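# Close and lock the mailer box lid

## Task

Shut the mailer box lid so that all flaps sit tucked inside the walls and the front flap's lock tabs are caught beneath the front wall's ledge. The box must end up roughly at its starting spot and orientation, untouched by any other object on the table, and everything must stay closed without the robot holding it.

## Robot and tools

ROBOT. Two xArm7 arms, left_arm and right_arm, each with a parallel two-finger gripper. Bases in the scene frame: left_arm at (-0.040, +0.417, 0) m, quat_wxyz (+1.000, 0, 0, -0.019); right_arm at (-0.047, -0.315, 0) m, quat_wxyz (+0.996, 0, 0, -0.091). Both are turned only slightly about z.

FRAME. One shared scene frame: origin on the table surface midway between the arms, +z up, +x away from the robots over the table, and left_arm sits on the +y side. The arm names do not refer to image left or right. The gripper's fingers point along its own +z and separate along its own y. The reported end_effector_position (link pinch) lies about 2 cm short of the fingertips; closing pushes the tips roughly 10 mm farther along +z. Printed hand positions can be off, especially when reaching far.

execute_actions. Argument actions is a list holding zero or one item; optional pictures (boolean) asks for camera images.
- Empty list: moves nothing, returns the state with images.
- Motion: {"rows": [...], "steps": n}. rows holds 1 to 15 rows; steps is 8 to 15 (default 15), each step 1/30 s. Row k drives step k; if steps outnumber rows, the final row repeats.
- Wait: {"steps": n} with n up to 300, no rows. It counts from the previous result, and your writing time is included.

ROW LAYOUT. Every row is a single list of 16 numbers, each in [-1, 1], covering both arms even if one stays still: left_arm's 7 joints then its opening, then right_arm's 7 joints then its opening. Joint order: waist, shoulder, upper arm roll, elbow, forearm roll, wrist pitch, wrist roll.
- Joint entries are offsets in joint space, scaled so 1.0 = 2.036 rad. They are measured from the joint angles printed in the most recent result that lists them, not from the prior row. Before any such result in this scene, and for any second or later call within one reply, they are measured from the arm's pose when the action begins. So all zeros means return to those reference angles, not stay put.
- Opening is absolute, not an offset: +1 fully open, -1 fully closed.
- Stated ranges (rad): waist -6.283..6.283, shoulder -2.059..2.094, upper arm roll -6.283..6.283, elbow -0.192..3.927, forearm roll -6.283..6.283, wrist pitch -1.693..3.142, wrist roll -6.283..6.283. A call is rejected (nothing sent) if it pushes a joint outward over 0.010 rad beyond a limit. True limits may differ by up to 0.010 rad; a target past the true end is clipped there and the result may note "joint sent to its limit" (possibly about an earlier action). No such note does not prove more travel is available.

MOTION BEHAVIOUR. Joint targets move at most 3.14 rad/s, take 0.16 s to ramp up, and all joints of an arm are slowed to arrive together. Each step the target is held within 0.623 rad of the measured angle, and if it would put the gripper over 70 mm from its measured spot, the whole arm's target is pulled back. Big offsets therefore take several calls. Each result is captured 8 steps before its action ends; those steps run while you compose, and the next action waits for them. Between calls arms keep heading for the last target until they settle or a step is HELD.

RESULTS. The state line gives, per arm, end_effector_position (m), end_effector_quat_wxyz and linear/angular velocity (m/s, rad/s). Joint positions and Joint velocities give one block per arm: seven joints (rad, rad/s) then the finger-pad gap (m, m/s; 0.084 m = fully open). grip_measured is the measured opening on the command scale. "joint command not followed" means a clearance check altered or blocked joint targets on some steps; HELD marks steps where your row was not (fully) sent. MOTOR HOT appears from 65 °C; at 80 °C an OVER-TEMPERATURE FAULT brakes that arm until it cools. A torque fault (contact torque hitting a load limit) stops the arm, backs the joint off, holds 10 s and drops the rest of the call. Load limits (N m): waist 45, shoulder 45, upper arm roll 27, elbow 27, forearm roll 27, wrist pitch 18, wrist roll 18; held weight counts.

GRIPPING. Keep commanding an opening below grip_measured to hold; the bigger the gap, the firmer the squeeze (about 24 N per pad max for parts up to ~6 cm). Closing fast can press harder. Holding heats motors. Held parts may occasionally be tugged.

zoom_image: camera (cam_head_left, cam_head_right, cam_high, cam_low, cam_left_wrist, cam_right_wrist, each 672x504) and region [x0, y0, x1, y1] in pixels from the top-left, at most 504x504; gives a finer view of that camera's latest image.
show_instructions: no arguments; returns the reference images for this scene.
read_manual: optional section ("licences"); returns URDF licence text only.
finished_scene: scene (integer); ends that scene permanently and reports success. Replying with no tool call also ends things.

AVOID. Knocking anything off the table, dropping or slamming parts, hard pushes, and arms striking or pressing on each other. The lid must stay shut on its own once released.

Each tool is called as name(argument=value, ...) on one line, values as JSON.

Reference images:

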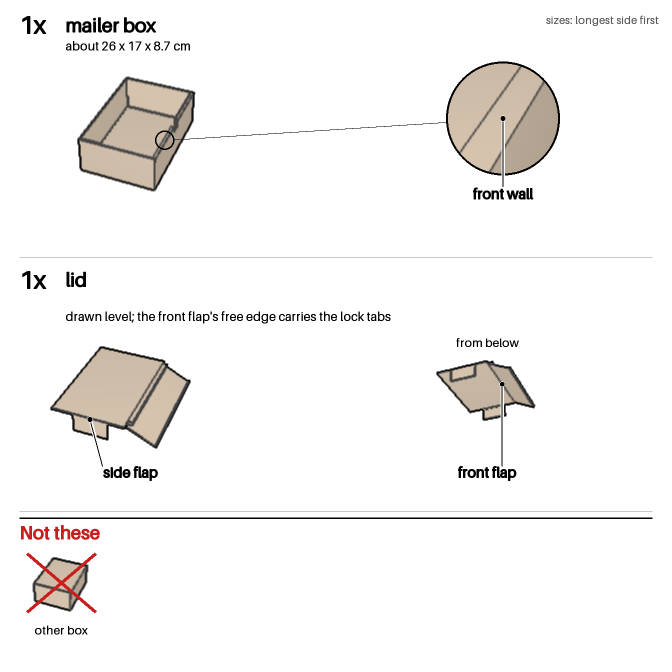

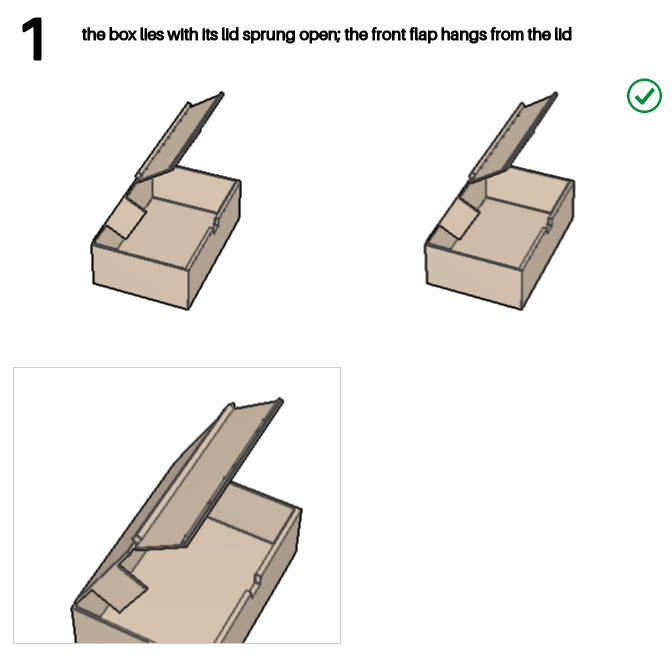

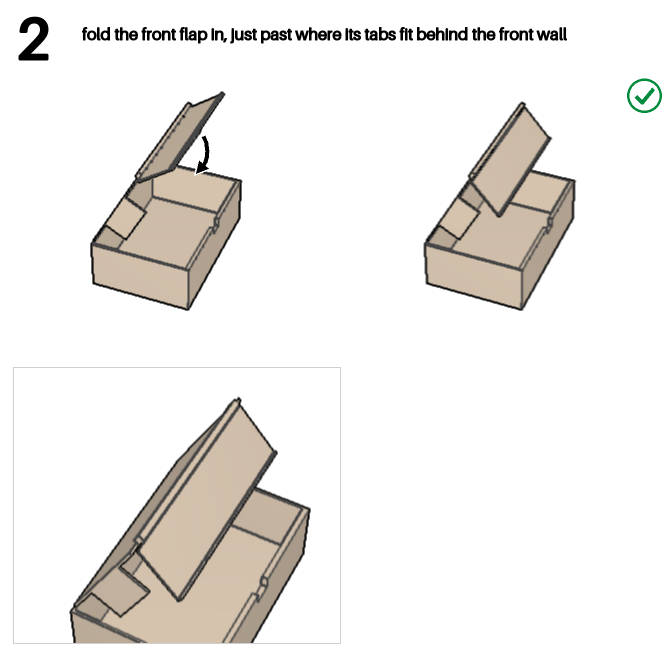

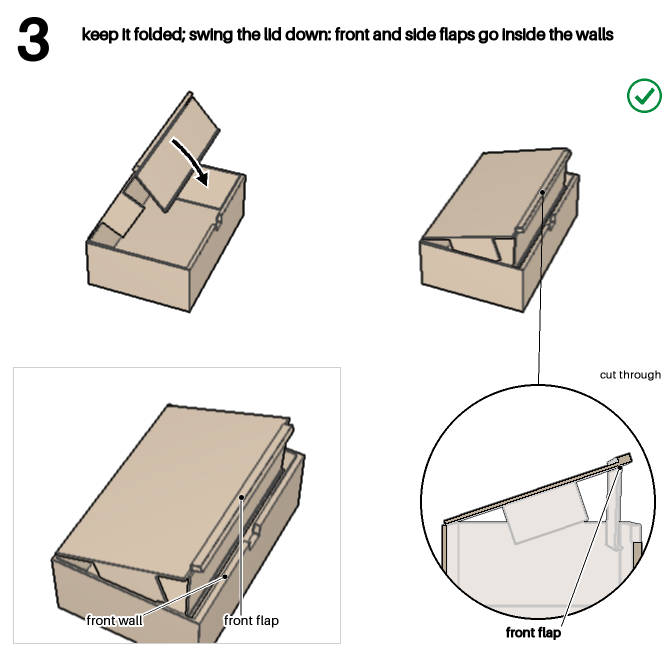

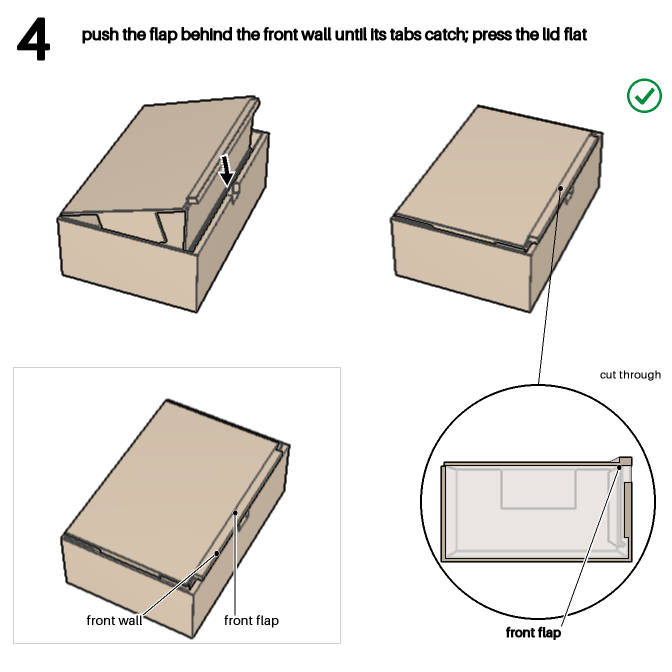

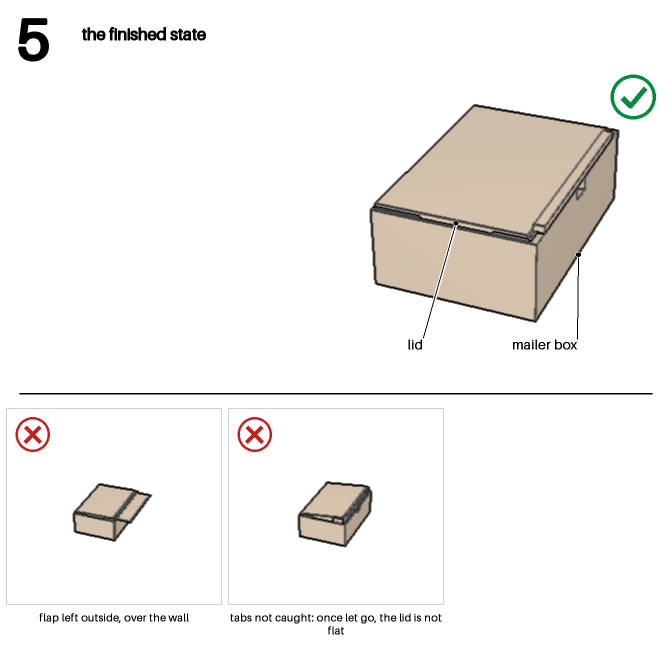

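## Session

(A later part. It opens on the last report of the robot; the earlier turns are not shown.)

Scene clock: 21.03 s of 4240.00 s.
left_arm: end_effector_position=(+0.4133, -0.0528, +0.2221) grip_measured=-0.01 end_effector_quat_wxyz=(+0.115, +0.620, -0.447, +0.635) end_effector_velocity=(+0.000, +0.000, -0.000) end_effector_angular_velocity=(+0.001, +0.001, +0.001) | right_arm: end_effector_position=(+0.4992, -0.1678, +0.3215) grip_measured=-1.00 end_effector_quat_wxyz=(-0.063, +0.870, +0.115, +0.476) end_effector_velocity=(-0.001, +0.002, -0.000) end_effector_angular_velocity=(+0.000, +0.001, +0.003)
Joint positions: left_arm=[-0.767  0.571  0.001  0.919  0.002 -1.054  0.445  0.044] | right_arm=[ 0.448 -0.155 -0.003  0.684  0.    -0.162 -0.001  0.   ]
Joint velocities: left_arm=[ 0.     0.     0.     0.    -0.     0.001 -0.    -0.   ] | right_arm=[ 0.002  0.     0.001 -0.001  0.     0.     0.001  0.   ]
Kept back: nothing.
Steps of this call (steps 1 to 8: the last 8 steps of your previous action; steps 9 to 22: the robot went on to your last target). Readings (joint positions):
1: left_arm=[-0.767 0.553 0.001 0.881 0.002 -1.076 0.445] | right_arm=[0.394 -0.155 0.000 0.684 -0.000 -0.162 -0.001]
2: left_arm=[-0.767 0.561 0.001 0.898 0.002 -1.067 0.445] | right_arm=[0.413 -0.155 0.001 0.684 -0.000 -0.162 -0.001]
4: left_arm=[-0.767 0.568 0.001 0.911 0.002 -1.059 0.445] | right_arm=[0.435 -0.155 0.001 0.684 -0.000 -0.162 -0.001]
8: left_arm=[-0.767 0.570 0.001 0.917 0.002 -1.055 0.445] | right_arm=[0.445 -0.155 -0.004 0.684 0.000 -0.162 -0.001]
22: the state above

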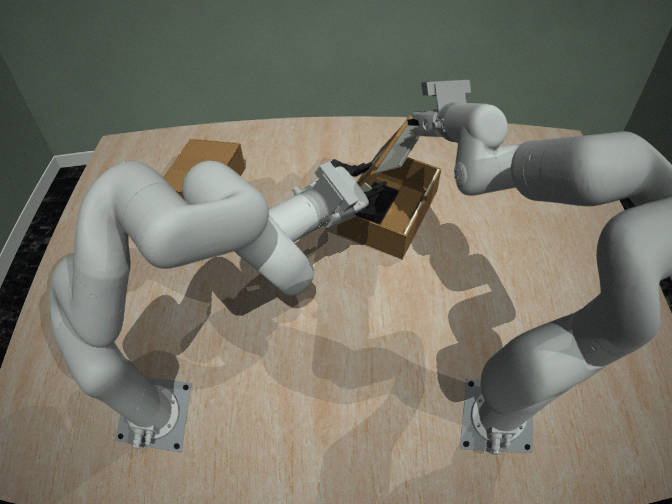

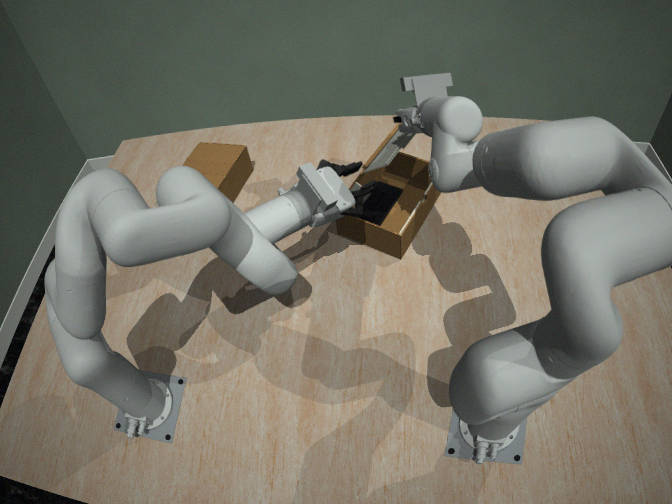

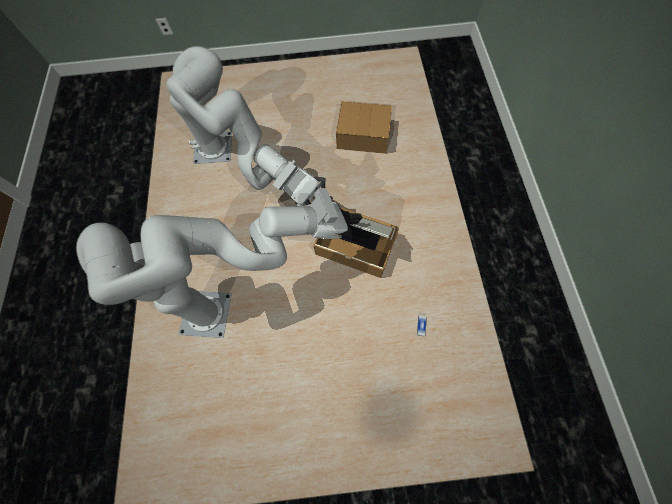

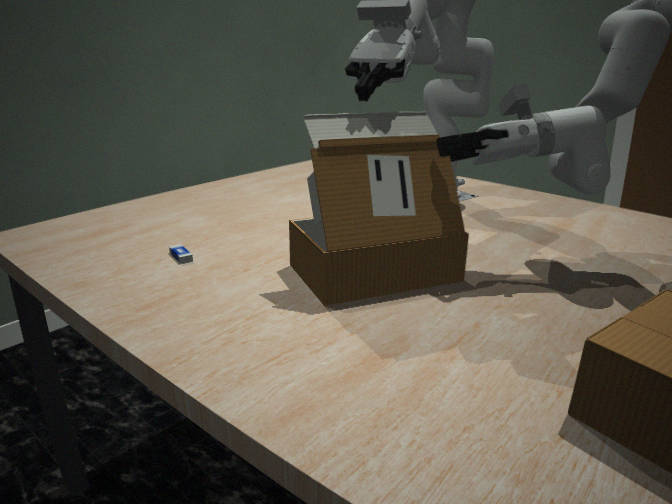

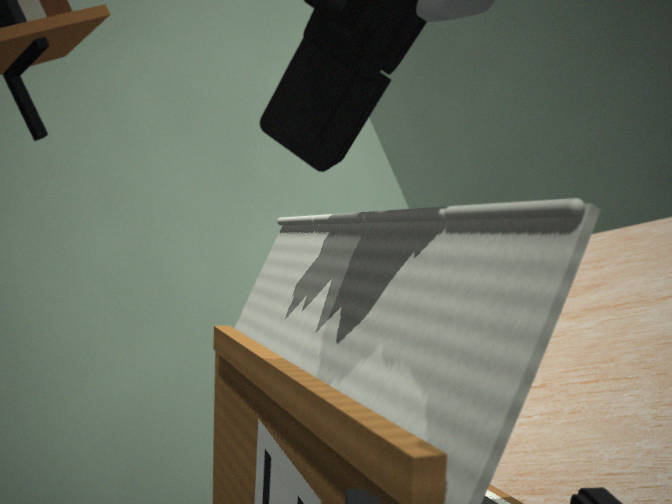

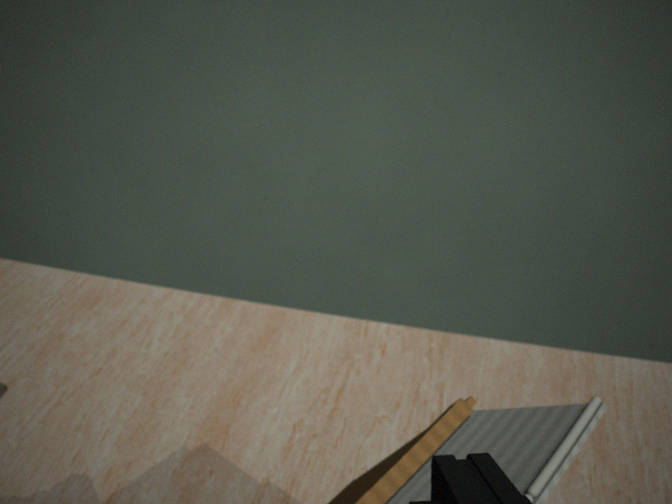

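execute_actions(actions=[{"rows":[[0.004,0.018,0,0.015,0,-0.003,0,-0.6,0,0,0,0,0,0,0,-1]]}])

execute_actions(actions=[{"rows":[[0,0,0,0,0,0,0,-0.6,0,0.112,0,-0.041,0,-0.153,0,-1]]}])

execute_actions(actions=[{"steps":22}], pictures=true)

Scene clock: 21.67 s of 4240.00 s.
left_arm: end_effector_position=(+0.4206, -0.0531, +0.2137) grip_measured=-0.61 end_effector_quat_wxyz=(+0.112, +0.622, -0.445, +0.635) end_effector_velocity=(+0.011, -0.003, -0.013) end_effector_angular_velocity=(-0.000, +0.002, +0.009) | right_arm: end_effector_position=(+0.4992, -0.1678, +0.3215) grip_measured=-1.00 end_effector_quat_wxyz=(-0.063, +0.870, +0.115, +0.476) end_effector_velocity=(-0.000, +0.001, -0.001) end_effector_angular_velocity=(-0.001, +0.001, +0.002)
Joint positions: left_arm=[-0.759  0.604  0.001  0.946  0.002 -1.059  0.445  0.017] | right_arm=[ 0.448 -0.155 -0.003  0.684  0.    -0.162 -0.001  0.   ]
Joint velocities: left_arm=[ 0.011  0.056 -0.003  0.049 -0.001 -0.006  0.001 -0.012] | right_arm=[ 0.001  0.002 -0.    -0.001 -0.    -0.001 -0.001  0.   ]
Steps of this call (steps 1 to 12: the robot went on to your last target; steps 13 to 19: the first 7 steps of this action). Readings (joint positions):
13: left_arm=[-0.767 0.572 0.001 0.920 0.002 -1.054 0.445] | right_arm=[0.448 -0.155 -0.003 0.684 0.000 -0.162 -0.001]
14: left_arm=[-0.766 0.575 0.001 0.924 0.002 -1.055 0.445] | right_arm=[0.448 -0.155 -0.003 0.684 0.000 -0.162 -0.001]
16: left_arm=[-0.762 0.591 0.001 0.937 0.002 -1.057 0.445] | right_arm=[0.448 -0.155 -0.003 0.684 0.000 -0.162 -0.001]
19: the state above

Scene clock: 22.17 s of 4240.00 s.
left_arm: end_effector_position=(+0.4213, -0.0535, +0.2135) grip_measured=-0.62 end_effector_quat_wxyz=(+0.112, +0.621, -0.445, +0.635) end_effector_velocity=(-0.003, -0.000, -0.007) end_effector_angular_velocity=(+0.012, +0.012, -0.004) | right_arm: end_effector_position=(+0.5018, -0.1670, +0.2600) grip_measured=-1.00 end_effector_quat_wxyz=(-0.062, +0.871, +0.115, +0.474) end_effector_velocity=(-0.046, -0.010, -0.455) end_effector_angular_velocity=(-0.058, +0.199, +0.005)
Joint positions: left_arm=[-0.759  0.607  0.001  0.949  0.002 -1.06   0.445  0.017] | right_arm=[ 0.448 -0.012 -0.003  0.63   0.    -0.355 -0.001  0.   ]
Joint velocities: left_arm=[-0.002  0.004 -0.002 -0.006  0.001  0.006  0.001  0.   ] | right_arm=[ 0.     0.929  0.004 -0.409 -0.001 -1.131 -0.001  0.   ]
Steps of this call (steps 1 to 8: the last 8 steps of your previous action; steps 9 to 15: the first 7 steps of this action, its rows measured from where the robot was after step 8). Readings (joint positions):
8: left_arm=[-0.759 0.608 0.001 0.950 0.002 -1.060 0.445] | right_arm=[0.448 -0.155 -0.003 0.684 0.000 -0.162 -0.001]
9: left_arm=[-0.759 0.608 0.001 0.950 0.002 -1.060 0.445] | right_arm=[0.448 -0.154 -0.003 0.684 0.000 -0.163 -0.001]
10: left_arm=[-0.759 0.608 0.001 0.950 0.002 -1.060 0.445] | right_arm=[0.448 -0.151 -0.003 0.683 0.000 -0.171 -0.001]
12: left_arm=[-0.759 0.607 0.001 0.950 0.002 -1.060 0.445] | right_arm=[0.447 -0.113 -0.004 0.673 0.000 -0.231 -0.001]
15: the state above

Scene clock: 22.90 s of 4240.00 s.
left_arm: end_effector_position=(+0.4214, -0.0534, +0.2135) grip_measured=-0.62 end_effector_quat_wxyz=(+0.112, +0.621, -0.445, +0.635) end_effector_velocity=(-0.002, -0.001, +0.000) end_effector_angular_velocity=(-0.000, -0.001, -0.004) | right_arm: end_effector_position=(+0.4991, -0.1679, +0.2268) grip_measured=-1.00 end_effector_quat_wxyz=(-0.062, +0.870, +0.115, +0.476) end_effector_velocity=(-0.000, +0.000, +0.001) end_effector_angular_velocity=(+0.000, -0.001, +0.001)
Joint positions: left_arm=[-0.759  0.608  0.001  0.95   0.002 -1.06   0.445  0.017] | right_arm=[ 0.448  0.073 -0.004  0.6    0.    -0.474 -0.001  0.   ]
Joint velocities: left_arm=[-0.002 -0.    -0.001 -0.001  0.001 -0.001  0.    -0.   ] | right_arm=[-0.    -0.002  0.001 -0.001 -0.     0.    -0.     0.   ]
Kept back: nothing.
Steps of this call (steps 1 to 8: the last 8 steps of your previous action; steps 9 to 22: the robot went on to your last target). Readings (joint positions):
1: left_arm=[-0.759 0.608 0.001 0.949 0.002 -1.059 0.445] | right_arm=[0.448 0.017 -0.003 0.618 0.000 -0.390 -0.001]
2: left_arm=[-0.759 0.608 0.001 0.949 0.002 -1.059 0.445] | right_arm=[0.448 0.039 -0.003 0.609 0.000 -0.418 -0.001]
4: left_arm=[-0.759 0.608 0.001 0.948 0.002 -1.059 0.445] | right_arm=[0.448 0.062 -0.003 0.601 0.000 -0.451 -0.001]
8: left_arm=[-0.758 0.608 0.001 0.950 0.002 -1.060 0.445] | right_arm=[0.448 0.070 -0.003 0.602 0.000 -0.470 -0.001]
22: the state above

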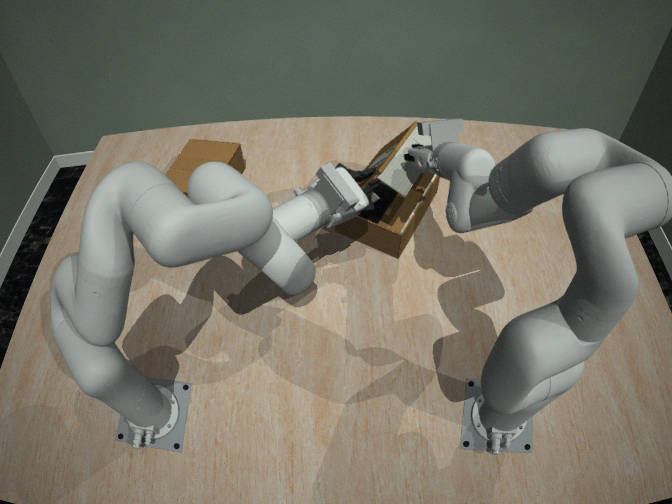

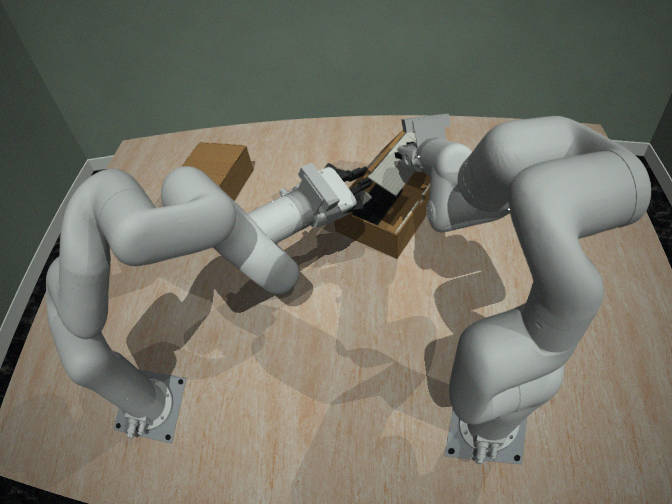

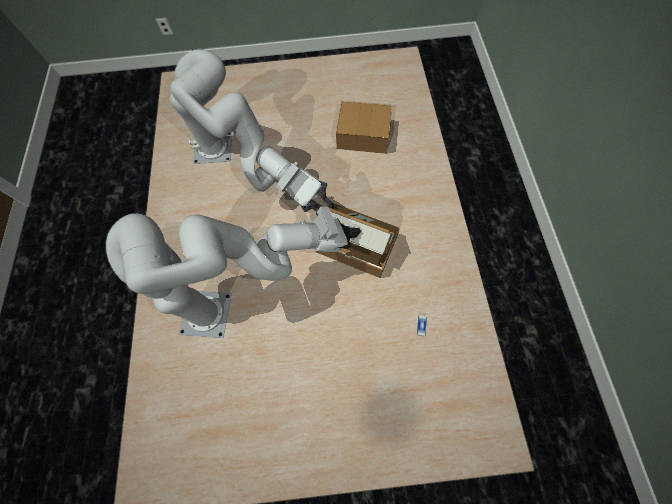

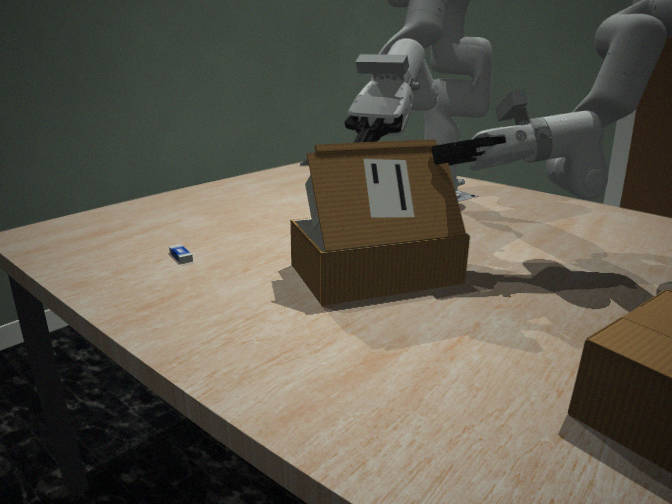

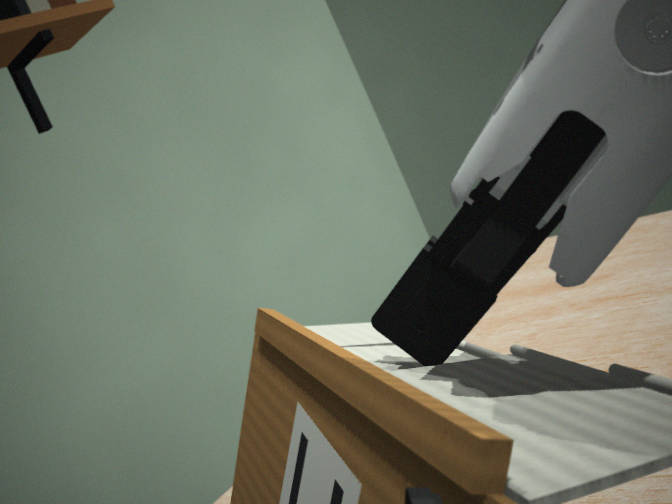

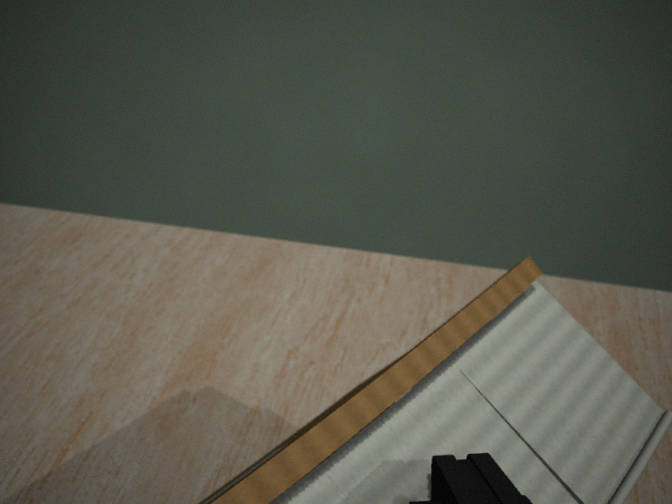

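execute_actions(actions=[{"rows":[[-0.006,0.017,0,0.012,0,-0.005,0.048,-0.45,-0.005,0.022,0,-0.007,0,-0.028,0,-1],[-0.006,0.017,0,0.012,0,-0.005,0.048,-0.45,-0.005,0.022,0,-0.007,0,-0.028,0,-1],[-0.006,0.017,0,0.012,0,-0.005,0.048,-0.45,-0.005,0.022,0,-0.007,0,-0.028,0,-1],[-0.012,0.034,0,0.024,0,-0.01,0.096,-0.45,-0.01,0.043,0,-0.014,0,-0.056,0,-1],[-0.012,0.034,0,0.024,0,-0.01,0.096,-0.45,-0.01,0.043,0,-0.014,0,-0.056,0,-1],[-0.012,0.034,0,0.024,0,-0.01,0.096,-0.45,-0.01,0.043,0,-0.014,0,-0.056,0,-1],[-0.017,0.05,0,0.035,0,-0.014,0.144,-0.45,-0.014,0.065,0,-0.02,0,-0.085,0,-1],[-0.017,0.05,0,0.035,0,-0.014,0.144,-0.45,-0.014,0.065,0,-0.02,0,-0.085,0,-1],[-0.017,0.05,0,0.035,0,-0.014,0.144,-0.45,-0.014,0.065,0,-0.02,0,-0.085,0,-1],[-0.023,0.067,0,0.047,0,-0.019,0.192,-0.45,-0.019,0.086,0,-0.027,0,-0.113,0,-1],[-0.023,0.067,0,0.047,0,-0.019,0.192,-0.45,-0.019,0.086,0,-0.027,0,-0.113,0,-1],[-0.023,0.067,0,0.047,0,-0.019,0.192,-0.45,-0.019,0.086,0,-0.027,0,-0.113,0,-1],[-0.029,0.084,0,0.059,0,-0.024,0.24,-0.45,-0.024,0.108,0,-0.034,0,-0.141,0,-1]]}])

execute_actions(actions=[{"steps":22}], pictures=true)

Scene clock: 24.43 s of 4240.00 s.
left_arm: end_effector_position=(+0.4172, -0.0652, +0.2018) grip_measured=-0.47 end_effector_quat_wxyz=(+0.077, +0.587, -0.489, +0.641) end_effector_velocity=(-0.043, -0.081, -0.103) end_effector_angular_velocity=(+0.601, -0.576, -0.274) | right_arm: end_effector_position=(+0.4967, -0.1769, +0.2017) grip_measured=-1.00 end_effector_quat_wxyz=(-0.059, +0.871, +0.109, +0.475) end_effector_velocity=(-0.027, -0.065, -0.168) end_effector_angular_velocity=(-0.016, +0.052, -0.100)
Joint positions: left_arm=[-0.775  0.653  0.001  0.983  0.002 -1.074  0.575  0.023] | right_arm=[ 0.433  0.136 -0.004  0.579  0.    -0.554 -0.001  0.   ]
Joint velocities: left_arm=[-0.116  0.32  -0.016  0.199  0.003 -0.08   0.852  0.003] | right_arm=[-0.09   0.396 -0.009 -0.148  0.002 -0.489 -0.     0.   ]
Steps of this call (steps 1 to 15: the robot went on to your last target; steps 16 to 39: nothing new was sent; steps 40 to 46: the first 7 steps of this action). Readings (joint positions):
40: left_arm=[-0.759 0.608 0.001 0.950 0.002 -1.060 0.446] | right_arm=[0.448 0.073 -0.003 0.600 0.000 -0.474 -0.001]
41: left_arm=[-0.759 0.609 0.001 0.952 0.002 -1.061 0.453] | right_arm=[0.447 0.077 -0.003 0.599 0.000 -0.481 -0.001]
43: left_arm=[-0.764 0.622 0.002 0.962 0.002 -1.065 0.492] | right_arm=[0.442 0.096 -0.003 0.594 0.000 -0.505 -0.001]
46: the state above

Scene clock: 25.17 s of 4240.00 s.
left_arm: end_effector_position=(+0.4046, -0.0928, +0.1653) grip_measured=-0.47 end_effector_quat_wxyz=(+0.026, -0.478, +0.597, -0.644) end_effector_velocity=(-0.002, -0.001, -0.002) end_effector_angular_velocity=(+0.003, +0.000, -0.004) | right_arm: end_effector_position=(+0.4841, -0.1994, +0.1461) grip_measured=-1.00 end_effector_quat_wxyz=(-0.050, +0.873, +0.094, +0.477) end_effector_velocity=(-0.001, -0.001, -0.003) end_effector_angular_velocity=(-0.001, +0.006, -0.002)
Joint positions: left_arm=[-0.817  0.778  0.001  1.07   0.002 -1.109  0.934  0.024] | right_arm=[ 0.399  0.292 -0.004  0.532  0.    -0.761 -0.001  0.   ]
Joint velocities: left_arm=[-0.001  0.003 -0.002  0.001  0.001 -0.     0.003 -0.   ] | right_arm=[-0.002  0.005  0.    -0.002  0.001 -0.002 -0.     0.   ]
Kept back: nothing.
Steps of this call (steps 1 to 8: the last 8 steps of your previous action; steps 9 to 22: the robot went on to your last target). Readings (joint positions):
1: left_arm=[-0.779 0.664 0.000 0.990 0.002 -1.076 0.605] | right_arm=[0.430 0.149 -0.004 0.575 0.000 -0.572 -0.001]
2: left_arm=[-0.783 0.675 0.000 0.997 0.002 -1.079 0.637] | right_arm=[0.427 0.164 -0.004 0.571 0.000 -0.591 -0.001]
4: left_arm=[-0.790 0.697 0.000 1.012 0.002 -1.085 0.699] | right_arm=[0.421 0.192 -0.004 0.563 0.000 -0.628 -0.001]
8: left_arm=[-0.805 0.742 0.001 1.044 0.002 -1.098 0.830] | right_arm=[0.408 0.250 -0.004 0.545 0.000 -0.706 -0.001]
22: the state above

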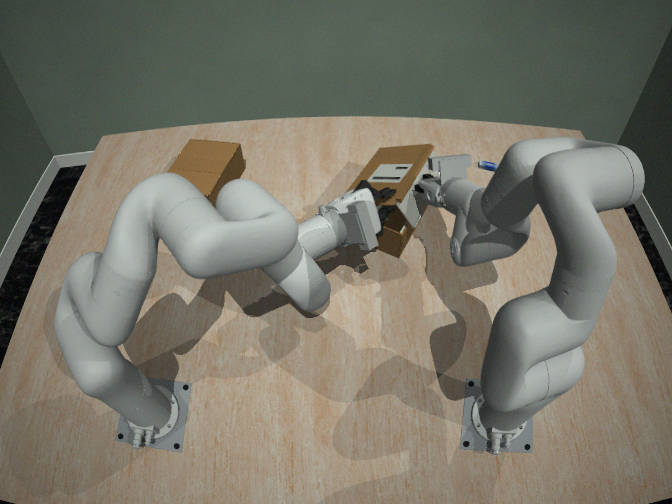

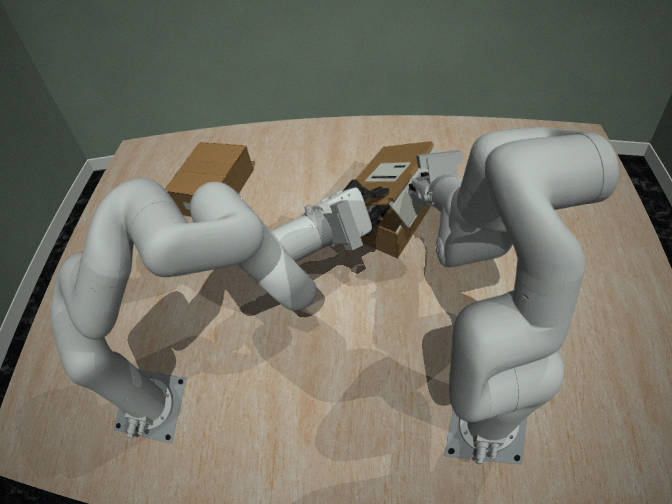

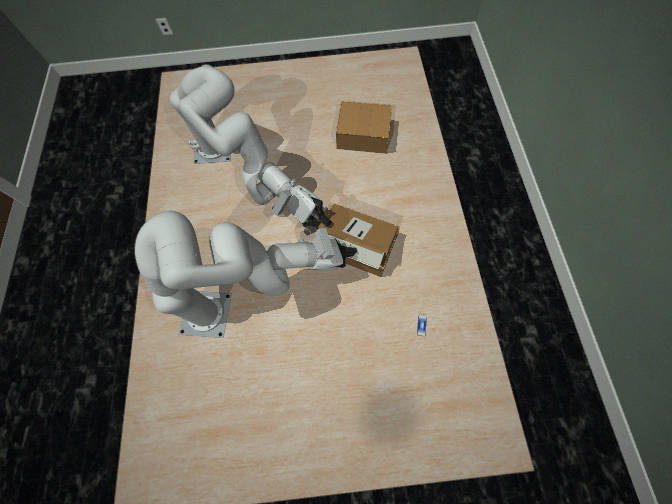

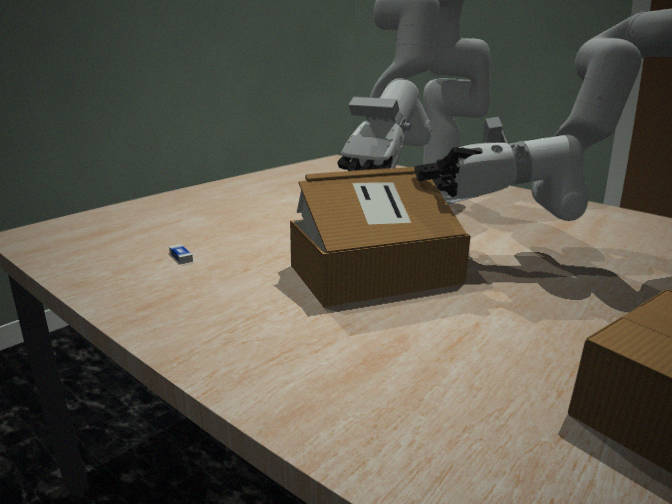

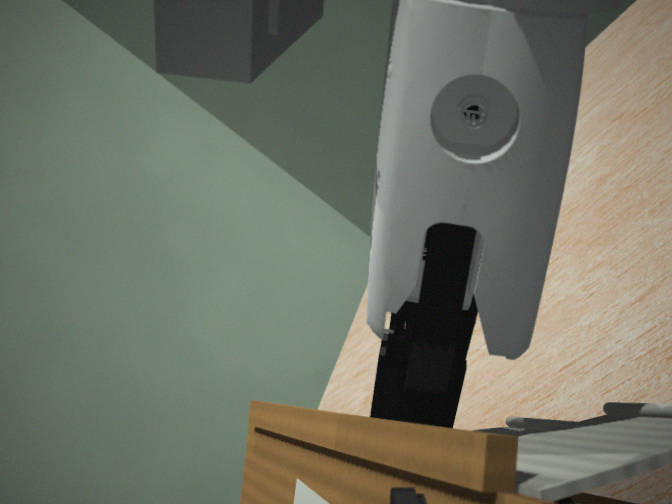

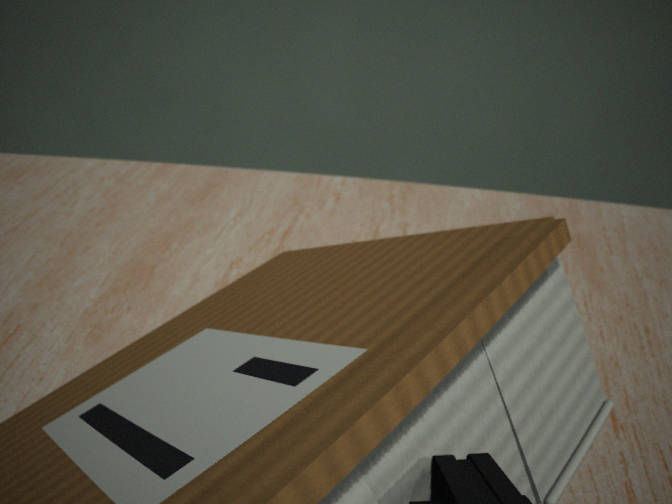

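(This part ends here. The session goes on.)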